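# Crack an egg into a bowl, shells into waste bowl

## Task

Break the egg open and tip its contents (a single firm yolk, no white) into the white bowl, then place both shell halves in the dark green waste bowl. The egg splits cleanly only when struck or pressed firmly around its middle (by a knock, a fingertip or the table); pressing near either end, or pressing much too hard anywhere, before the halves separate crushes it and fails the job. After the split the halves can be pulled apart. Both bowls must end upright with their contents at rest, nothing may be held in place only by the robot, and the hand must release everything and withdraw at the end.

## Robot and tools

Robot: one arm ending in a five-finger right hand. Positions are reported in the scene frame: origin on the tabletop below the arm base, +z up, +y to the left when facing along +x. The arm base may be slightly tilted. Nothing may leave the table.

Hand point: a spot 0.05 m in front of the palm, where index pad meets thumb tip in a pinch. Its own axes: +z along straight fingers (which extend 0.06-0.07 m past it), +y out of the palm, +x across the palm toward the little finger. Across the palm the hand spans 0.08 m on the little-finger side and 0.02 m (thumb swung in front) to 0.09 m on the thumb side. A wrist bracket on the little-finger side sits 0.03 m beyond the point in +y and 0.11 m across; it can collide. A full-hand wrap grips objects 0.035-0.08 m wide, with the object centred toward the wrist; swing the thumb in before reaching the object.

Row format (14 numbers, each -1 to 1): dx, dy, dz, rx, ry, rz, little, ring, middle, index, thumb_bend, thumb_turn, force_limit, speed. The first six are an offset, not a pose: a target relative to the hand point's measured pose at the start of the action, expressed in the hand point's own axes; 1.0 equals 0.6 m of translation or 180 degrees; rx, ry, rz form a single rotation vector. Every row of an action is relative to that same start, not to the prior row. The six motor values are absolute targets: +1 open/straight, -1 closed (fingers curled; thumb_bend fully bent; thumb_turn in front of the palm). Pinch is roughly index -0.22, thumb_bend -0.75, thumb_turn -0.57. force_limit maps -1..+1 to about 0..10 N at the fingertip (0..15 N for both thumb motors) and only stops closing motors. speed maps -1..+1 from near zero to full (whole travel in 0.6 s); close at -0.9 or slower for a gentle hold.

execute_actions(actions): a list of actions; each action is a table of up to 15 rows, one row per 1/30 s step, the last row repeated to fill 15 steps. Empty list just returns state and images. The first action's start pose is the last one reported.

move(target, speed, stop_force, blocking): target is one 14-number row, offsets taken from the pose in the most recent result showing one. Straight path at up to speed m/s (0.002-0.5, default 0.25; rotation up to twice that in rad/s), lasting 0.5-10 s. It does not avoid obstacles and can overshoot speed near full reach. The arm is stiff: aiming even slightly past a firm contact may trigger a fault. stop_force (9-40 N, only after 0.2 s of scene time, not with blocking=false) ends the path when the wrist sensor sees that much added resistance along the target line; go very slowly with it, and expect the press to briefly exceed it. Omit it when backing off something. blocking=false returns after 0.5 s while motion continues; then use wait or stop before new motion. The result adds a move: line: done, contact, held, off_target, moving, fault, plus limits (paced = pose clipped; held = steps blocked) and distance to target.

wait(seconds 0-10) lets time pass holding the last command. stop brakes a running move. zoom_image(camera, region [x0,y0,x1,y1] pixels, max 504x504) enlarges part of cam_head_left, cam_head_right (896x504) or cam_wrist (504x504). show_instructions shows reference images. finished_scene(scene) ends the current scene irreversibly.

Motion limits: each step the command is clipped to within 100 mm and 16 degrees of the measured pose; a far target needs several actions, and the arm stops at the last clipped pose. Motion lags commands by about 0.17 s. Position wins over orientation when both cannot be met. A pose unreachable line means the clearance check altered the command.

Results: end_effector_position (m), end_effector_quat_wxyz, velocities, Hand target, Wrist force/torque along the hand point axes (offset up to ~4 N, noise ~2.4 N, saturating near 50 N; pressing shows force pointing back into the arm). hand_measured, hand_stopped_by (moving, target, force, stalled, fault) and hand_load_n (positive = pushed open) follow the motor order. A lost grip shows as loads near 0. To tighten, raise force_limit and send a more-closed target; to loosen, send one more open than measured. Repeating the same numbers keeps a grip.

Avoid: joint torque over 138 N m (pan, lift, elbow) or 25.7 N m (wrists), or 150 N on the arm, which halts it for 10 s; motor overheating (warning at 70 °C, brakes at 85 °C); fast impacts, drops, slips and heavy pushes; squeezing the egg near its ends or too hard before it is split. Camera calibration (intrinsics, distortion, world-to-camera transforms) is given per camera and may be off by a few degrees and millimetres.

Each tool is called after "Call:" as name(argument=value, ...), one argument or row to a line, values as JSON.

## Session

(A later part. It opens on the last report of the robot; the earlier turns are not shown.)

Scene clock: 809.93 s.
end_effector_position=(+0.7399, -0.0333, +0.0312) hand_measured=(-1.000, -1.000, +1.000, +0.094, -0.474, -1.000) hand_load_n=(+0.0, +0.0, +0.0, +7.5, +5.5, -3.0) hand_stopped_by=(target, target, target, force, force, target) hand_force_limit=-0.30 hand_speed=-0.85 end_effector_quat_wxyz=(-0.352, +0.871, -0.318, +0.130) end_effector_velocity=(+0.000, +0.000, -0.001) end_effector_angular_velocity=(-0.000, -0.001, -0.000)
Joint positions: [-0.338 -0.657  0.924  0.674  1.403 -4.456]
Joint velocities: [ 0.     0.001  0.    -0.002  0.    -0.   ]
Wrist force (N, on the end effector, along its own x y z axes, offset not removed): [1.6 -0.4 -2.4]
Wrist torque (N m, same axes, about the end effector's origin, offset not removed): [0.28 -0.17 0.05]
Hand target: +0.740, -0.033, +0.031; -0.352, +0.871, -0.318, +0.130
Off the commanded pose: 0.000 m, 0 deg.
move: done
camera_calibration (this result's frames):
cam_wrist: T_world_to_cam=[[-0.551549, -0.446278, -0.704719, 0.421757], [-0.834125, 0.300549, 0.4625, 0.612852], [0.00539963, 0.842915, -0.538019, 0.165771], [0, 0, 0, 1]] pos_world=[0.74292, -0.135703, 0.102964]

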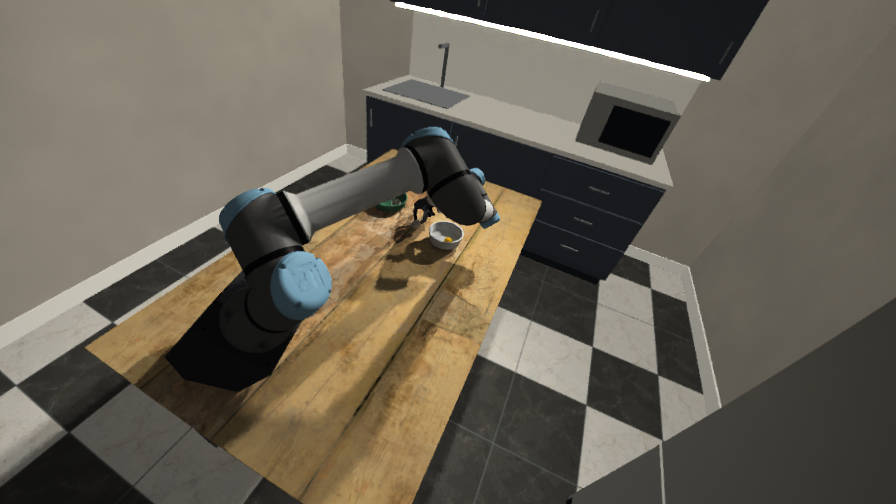

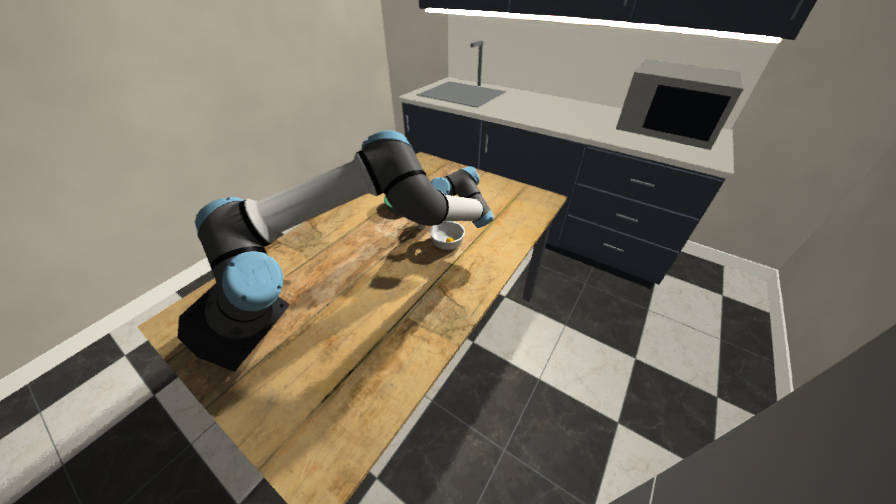

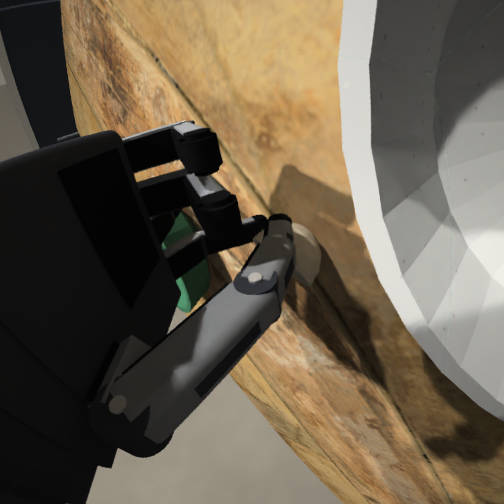

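Call:
move(
  target=[0,-0.077,-0.077,0,0,0,-1,-1,1,-0.6,-0.9,-1,-0.3,-0.85],
  speed=0.04,
)

Scene clock: 819.40 s.
end_effector_position=(+0.7405, -0.0325, +0.0962) hand_measured=(-1.000, -1.000, +1.000, +0.094, -0.474, -1.000) hand_load_n=(+0.0, +0.0, +0.0, +7.5, +5.5, -3.0) hand_stopped_by=(target, target, target, force, force, target) hand_force_limit=-0.30 hand_speed=-0.85 end_effector_quat_wxyz=(-0.352, +0.871, -0.318, +0.130) end_effector_velocity=(-0.001, -0.000, +0.002) end_effector_angular_velocity=(+0.001, +0.002, +0.001)
Joint positions: [-0.279 -0.729  0.926  0.737  1.438 -4.409]
Joint velocities: [ 0.002 -0.003  0.     0.004  0.001  0.002]
Wrist force (N, on the end effector, along its own x y z axes, offset not removed): [0.8 0.2 0.1]
Wrist torque (N m, same axes, about the end effector's origin, offset not removed): [0.19 -0.01 0.26]
Hand target: +0.741, -0.032, +0.097; -0.352, +0.871, -0.318, +0.130
Off the commanded pose: 0.000 m, 0 deg.
move: done
camera_calibration (this result's frames):
cam_wrist: T_world_to_cam=[[-0.551531, -0.446352, -0.704687, 0.468244], [-0.834137, 0.300592, 0.46245, 0.583084], [0.00540742, 0.842861, -0.538104, 0.200047], [0, 0, 0, 1]] pos_world=[0.743542, -0.13488, 0.167964]

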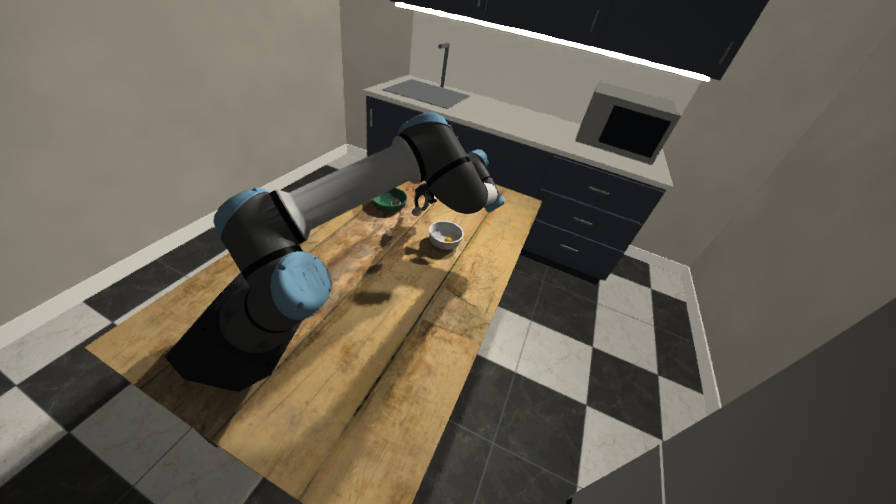

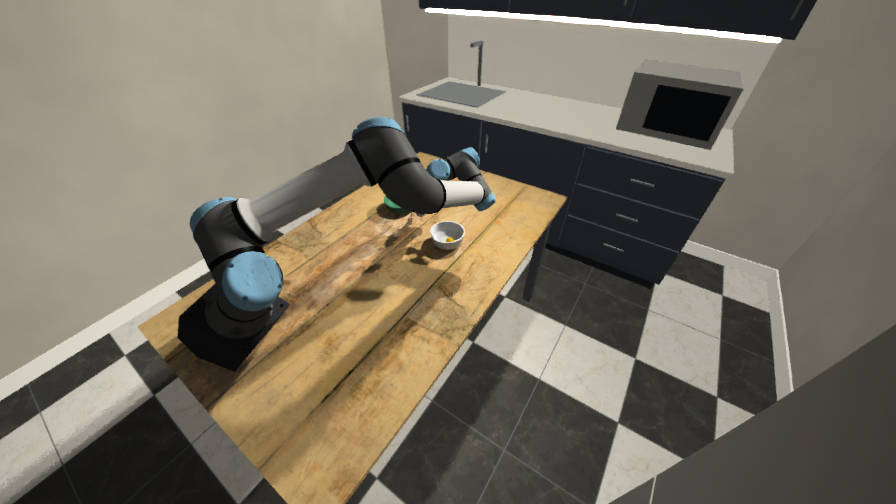

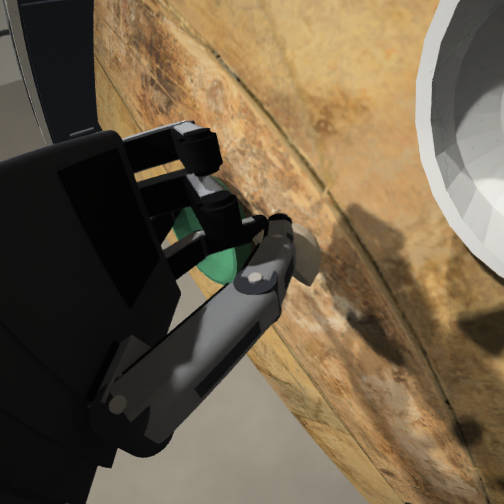

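Call:
move(
  target=[-0.12,-0.159,0.159,0,0,0,-1,-1,1,-0.6,-0.9,-1,-0.3,-0.85],
  speed=0.08,
)

Call:
zoom_image(
  camera="cam_head_left",
  region=[340,150,480,240],
)

Call:
zoom_image(
  camera="cam_head_right",
  region=[340,150,480,240],
)

Scene clock: 835.80 s.
end_effector_position=(+0.7724, +0.1167, +0.0940) hand_measured=(-1.000, -1.000, +1.000, +0.094, -0.474, -1.000) hand_load_n=(+0.0, +0.0, +0.0, +7.5, +5.5, -3.0) hand_stopped_by=(target, target, target, force, force, target) hand_force_limit=-0.30 hand_speed=-0.85 end_effector_quat_wxyz=(-0.352, +0.871, -0.318, +0.130) end_effector_velocity=(+0.001, +0.002, -0.000) end_effector_angular_velocity=(-0.000, +0.002, +0.001)
Joint positions: [-0.09  -0.511  0.739  0.695  1.551 -4.257]
Joint velocities: [ 0.003  0.007 -0.009  0.004  0.002  0.002]
Wrist force (N, on the end effector, along its own x y z axes, offset not removed): [1.6 0.0 1.6]
Wrist torque (N m, same axes, about the end effector's origin, offset not removed): [-0.07 -0.30 0.22]
Hand target: +0.772, +0.117, +0.094; -0.352, +0.871, -0.318, +0.130
Off the commanded pose: 0.000 m, 0 deg.
move: done
camera_calibration (this result's frames):
cam_wrist: T_world_to_cam=[[-0.551412, -0.446541, -0.70466, 0.550753], [-0.834214, 0.300786, 0.462184, 0.565959], [0.00556793, 0.842691, -0.538368, 0.0728588], [0, 0, 0, 1]] pos_world=[0.775417, 0.0143037, 0.165741]

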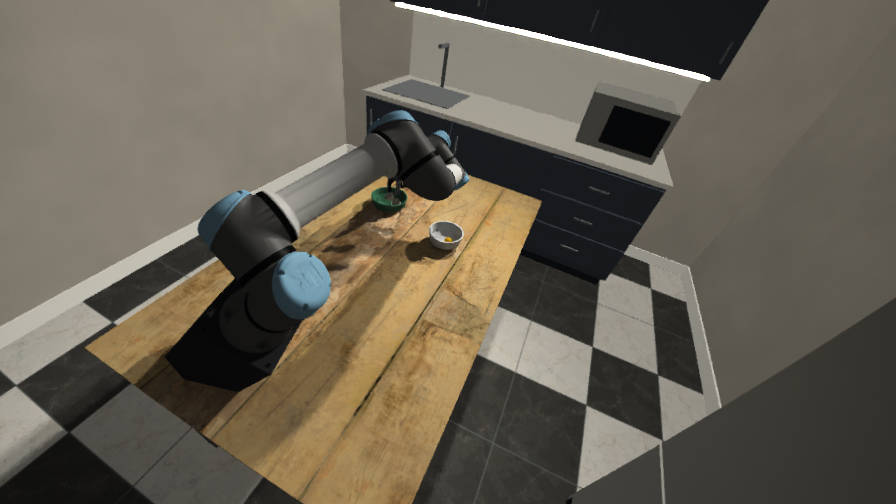

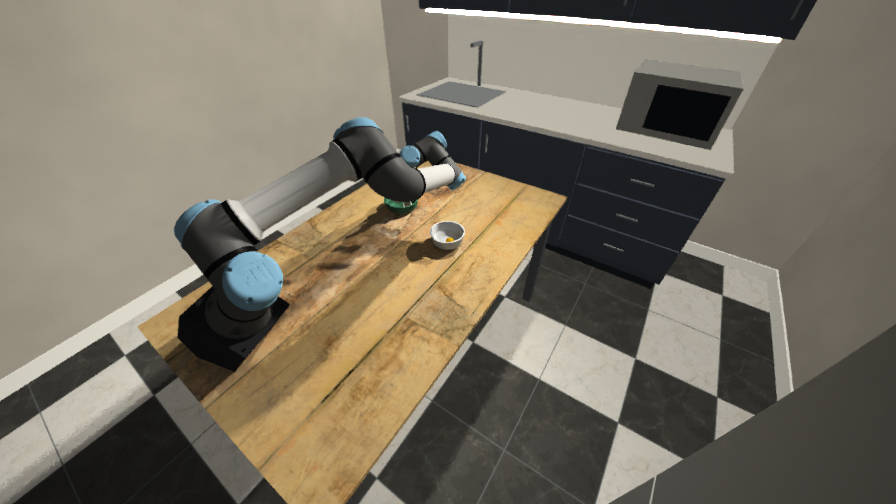

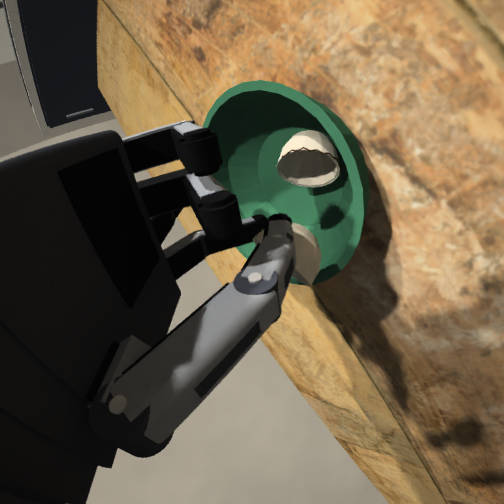

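Region (340, 150, 480, 240) of cam_head_left's 896x504 image, scaled by 3.600, with more detail than that image has; it fills the top 324 rows of this view, and the rest is white.

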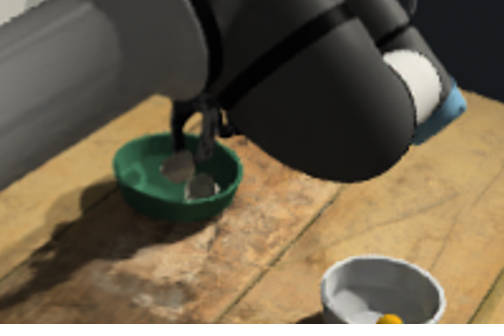

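Region (340, 150, 480, 240) of cam_head_right's 896x504 image, scaled by 3.600, with more detail than that image has; it fills the top 324 rows of this view, and the rest is white.

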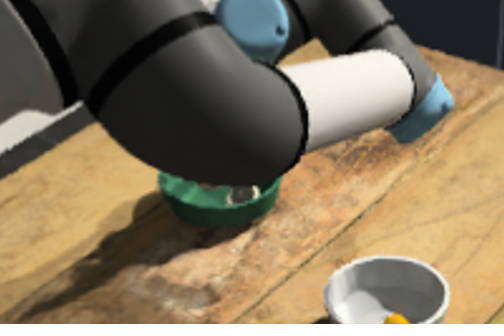

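Call:
move(
  target=[0.042,0,0.024,0,0,0,-1,-1,1,-0.6,-0.9,-1,-0.3,-0.85],
  speed=0.03,
)

Scene clock: 847.60 s.
end_effector_position=(+0.7978, +0.1082, +0.0838) hand_measured=(-1.000, -1.000, +1.000, +0.094, -0.474, -1.000) hand_load_n=(+0.0, +0.0, +0.0, +7.5, +5.5, -3.0) hand_stopped_by=(target, target, target, force, force, target) hand_force_limit=-0.30 hand_speed=-0.85 end_effector_quat_wxyz=(-0.352, +0.871, -0.318, +0.130) end_effector_velocity=(+0.003, -0.001, -0.001) end_effector_angular_velocity=(+0.000, +0.002, +0.001)
Joint positions: [-0.106 -0.417  0.548  0.792  1.542 -4.269]
Joint velocities: [-0.001  0.015 -0.031  0.018 -0.    -0.   ]
Wrist force (N, on the end effector, along its own x y z axes, offset not removed): [0.8 -0.6 1.7]
Wrist torque (N m, same axes, about the end effector's origin, offset not removed): [0.01 -0.17 -0.15]
Hand target: +0.798, +0.108, +0.084; -0.352, +0.871, -0.318, +0.130
Off the commanded pose: 0.000 m, 0 deg.
move: done
camera_calibration (this result's frames):
cam_wrist: T_world_to_cam=[[-0.551265, -0.446399, -0.704865, 0.553673], [-0.834309, 0.300935, 0.461916, 0.594544], [0.00591951, 0.842713, -0.53833, 0.0741045], [0, 0, 0, 1]] pos_world=[0.800815, 0.0057916, 0.155528]

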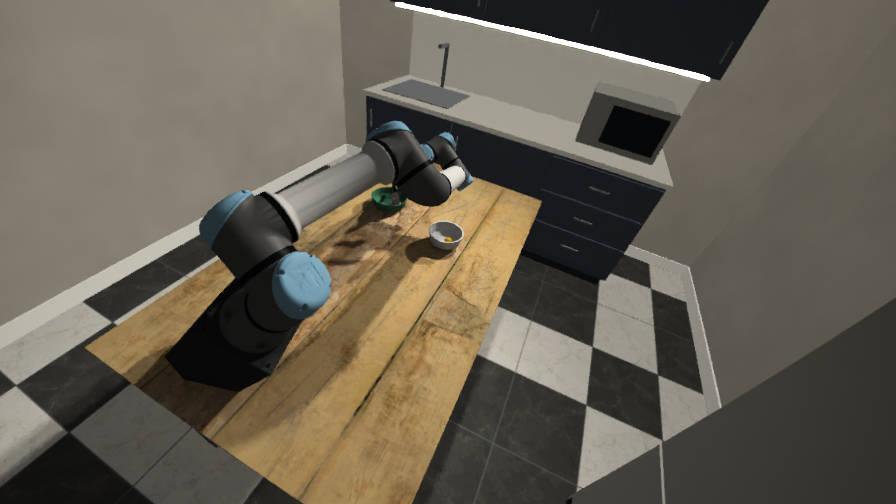

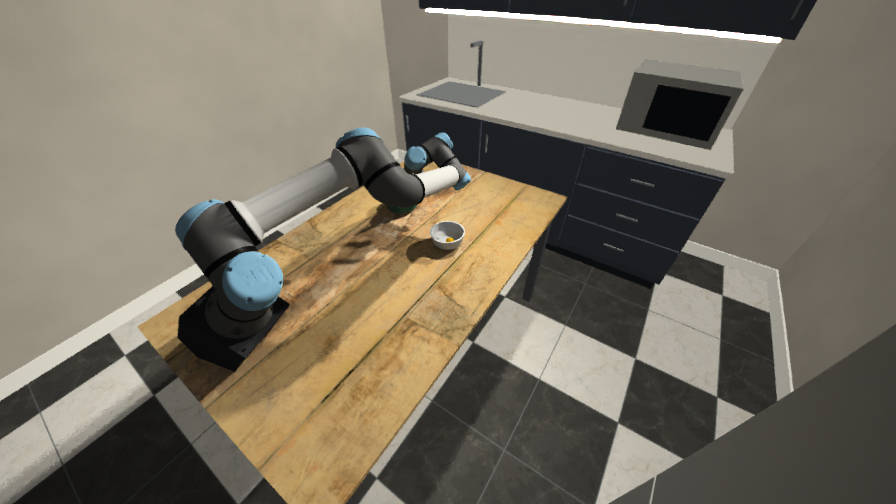

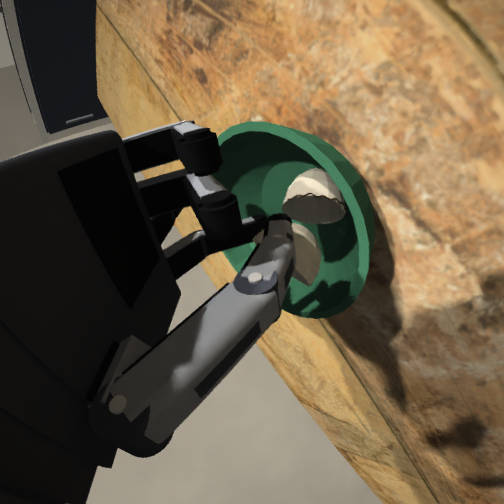

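Good enough; release.

Call:
execute_actions(
  actions=[
    [[0,0,0,0,0,0,-1,-1,1,0.75,0.1,-1,-0.3,-0.3]],
    [[0,0,0,0,0,0,-1,-1,1,0.75,0.1,-1,-0.3,-0.3]],
    [[0,0,0,0,0,0,-1,-1,1,0.75,0.1,-1,-0.3,-0.3]],
    [[0,0,0,0,0,0,-1,-1,1,0.75,0.1,-1,-0.3,-0.3]],
  ],
)

Call:
move(
  target=[-0.05,-0.05,-0.17,0,0,0,-1,-1,1,0.75,0.1,-1,-0.3,-0.3],
  speed=0.08,
)

Call:
zoom_image(
  camera="cam_head_left",
  region=[340,150,480,260],
)

Scene clock: 863.03 s.
end_effector_position=(+0.7978, +0.1081, +0.0837) hand_measured=(-1.000, -1.000, +1.000, +0.750, +0.100, -1.000) hand_load_n=(+0.0, +0.0, +0.0, +0.0, +0.0, +0.0) hand_stopped_by=(target, target, target, target, target, target) hand_force_limit=-0.30 hand_speed=-0.30 end_effector_quat_wxyz=(-0.352, +0.871, -0.318, +0.130) end_effector_velocity=(-0.000, +0.001, -0.000) end_effector_angular_velocity=(+0.001, +0.000, +0.001)
Joint positions: [-0.106 -0.417  0.548  0.792  1.542 -4.269]
Joint velocities: [ 0.001  0.001  0.001 -0.001 -0.     0.   ]
Wrist force (N, on the end effector, along its own x y z axes, offset not removed): [1.2 -1.4 0.0]
Wrist torque (N m, same axes, about the end effector's origin, offset not removed): [-0.09 -0.08 -0.02]
Hand target: +0.798, +0.108, +0.084; -0.352, +0.871, -0.318, +0.130
Off the commanded pose: 0.000 m, 0 deg.
camera_calibration (this result's frames):
cam_wrist: T_world_to_cam=[[-0.551355, -0.446379, -0.704807, 0.553655], [-0.83425, 0.300985, 0.461991, 0.594541], [0.0059129, 0.842706, -0.538341, 0.0741204], [0, 0, 0, 1]] pos_world=[0.800818, 0.00573048, 0.155449]

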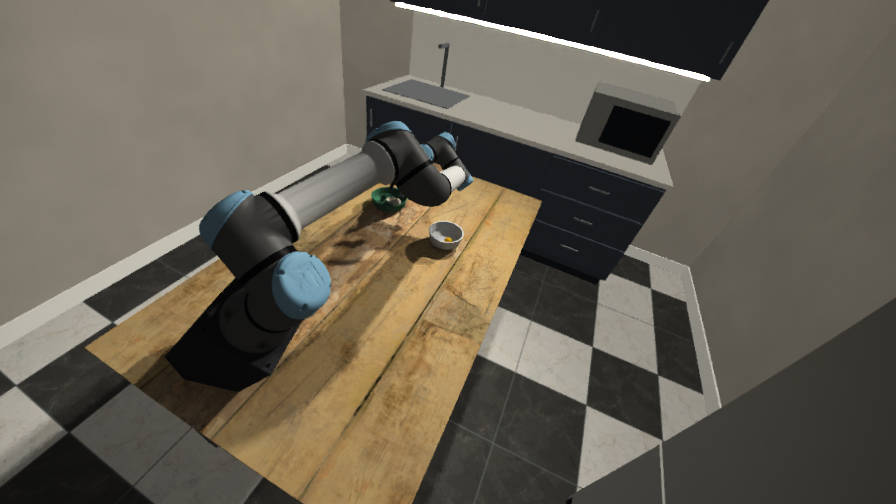

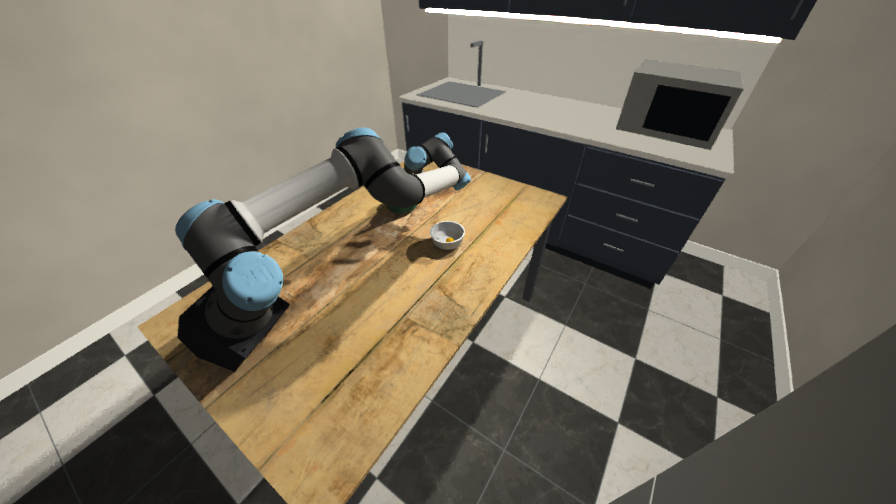

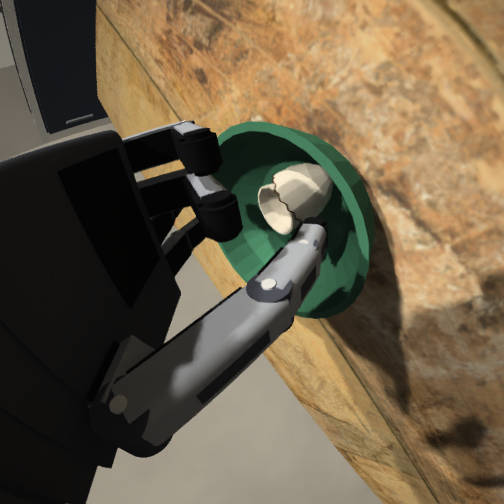

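Scene clock: 864.90 s.
end_effector_position=(+0.7430, +0.0898, +0.1774) hand_measured=(-1.000, -1.000, +1.000, +0.750, +0.100, -1.000) hand_load_n=(+0.0, +0.0, +0.0, +0.0, +0.0, +0.0) hand_stopped_by=(target, target, target, target, target, target) hand_force_limit=-0.30 hand_speed=-0.30 end_effector_quat_wxyz=(-0.352, +0.871, -0.318, +0.130) end_effector_velocity=(-0.001, -0.001, +0.004) end_effector_angular_velocity=(+0.000, -0.002, -0.001)
Joint positions: [-0.047 -0.689  0.883  0.728  1.577 -4.223]
Joint velocities: [ 0.002 -0.008  0.006 -0.001  0.     0.001]
Wrist force (N, on the end effector, along its own x y z axes, offset not removed): [-0.3 -3.3 -2.5]
Wrist torque (N m, same axes, about the end effector's origin, offset not removed): [-0.19 -0.07 -0.20]
Hand target: +0.743, +0.090, +0.178; -0.352, +0.871, -0.318, +0.130
Off the commanded pose: 0.000 m, 0 deg.
move: done
camera_calibration (this result's frames):
cam_wrist: T_world_to_cam=[[-0.551374, -0.446482, -0.704727, 0.581378], [-0.834237, 0.300995, 0.462007, 0.510984], [0.00584108, 0.842648, -0.538433, 0.140393], [0, 0, 0, 1]] pos_world=[0.746019, -0.0125302, 0.249226]

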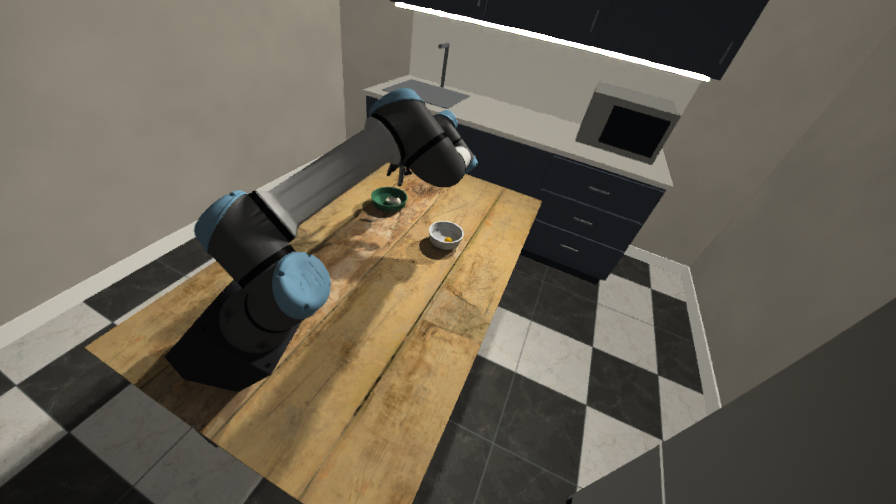

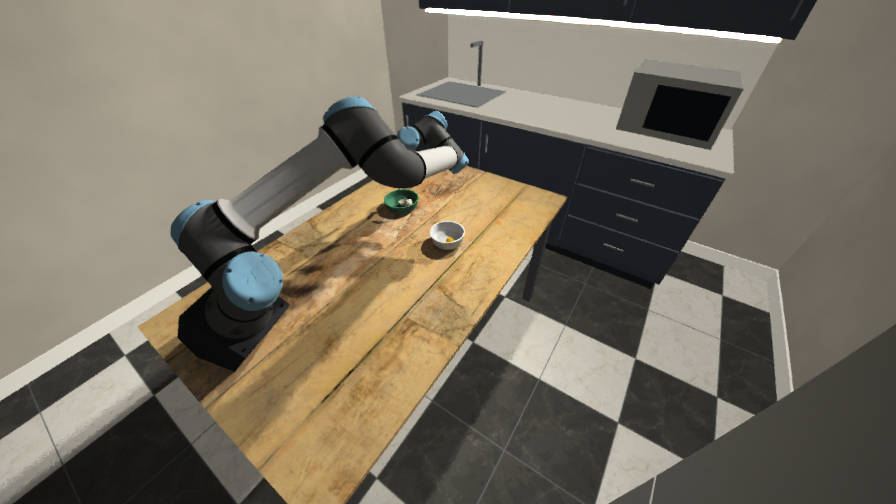

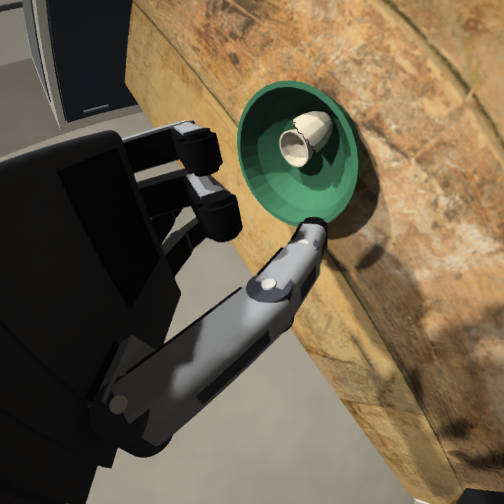

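Region (340, 150, 480, 260) of cam_head_left's 896x504 image, scaled by 3.600, with more detail than that image has; it fills the top 396 rows of this view, and the rest is white.

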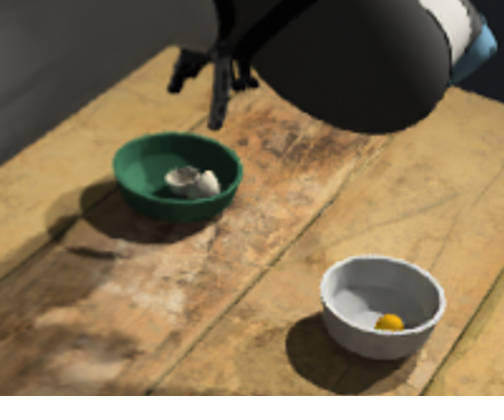

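Call:
finished_scene(
  scene=2,
)

The scene is finished: the task was done.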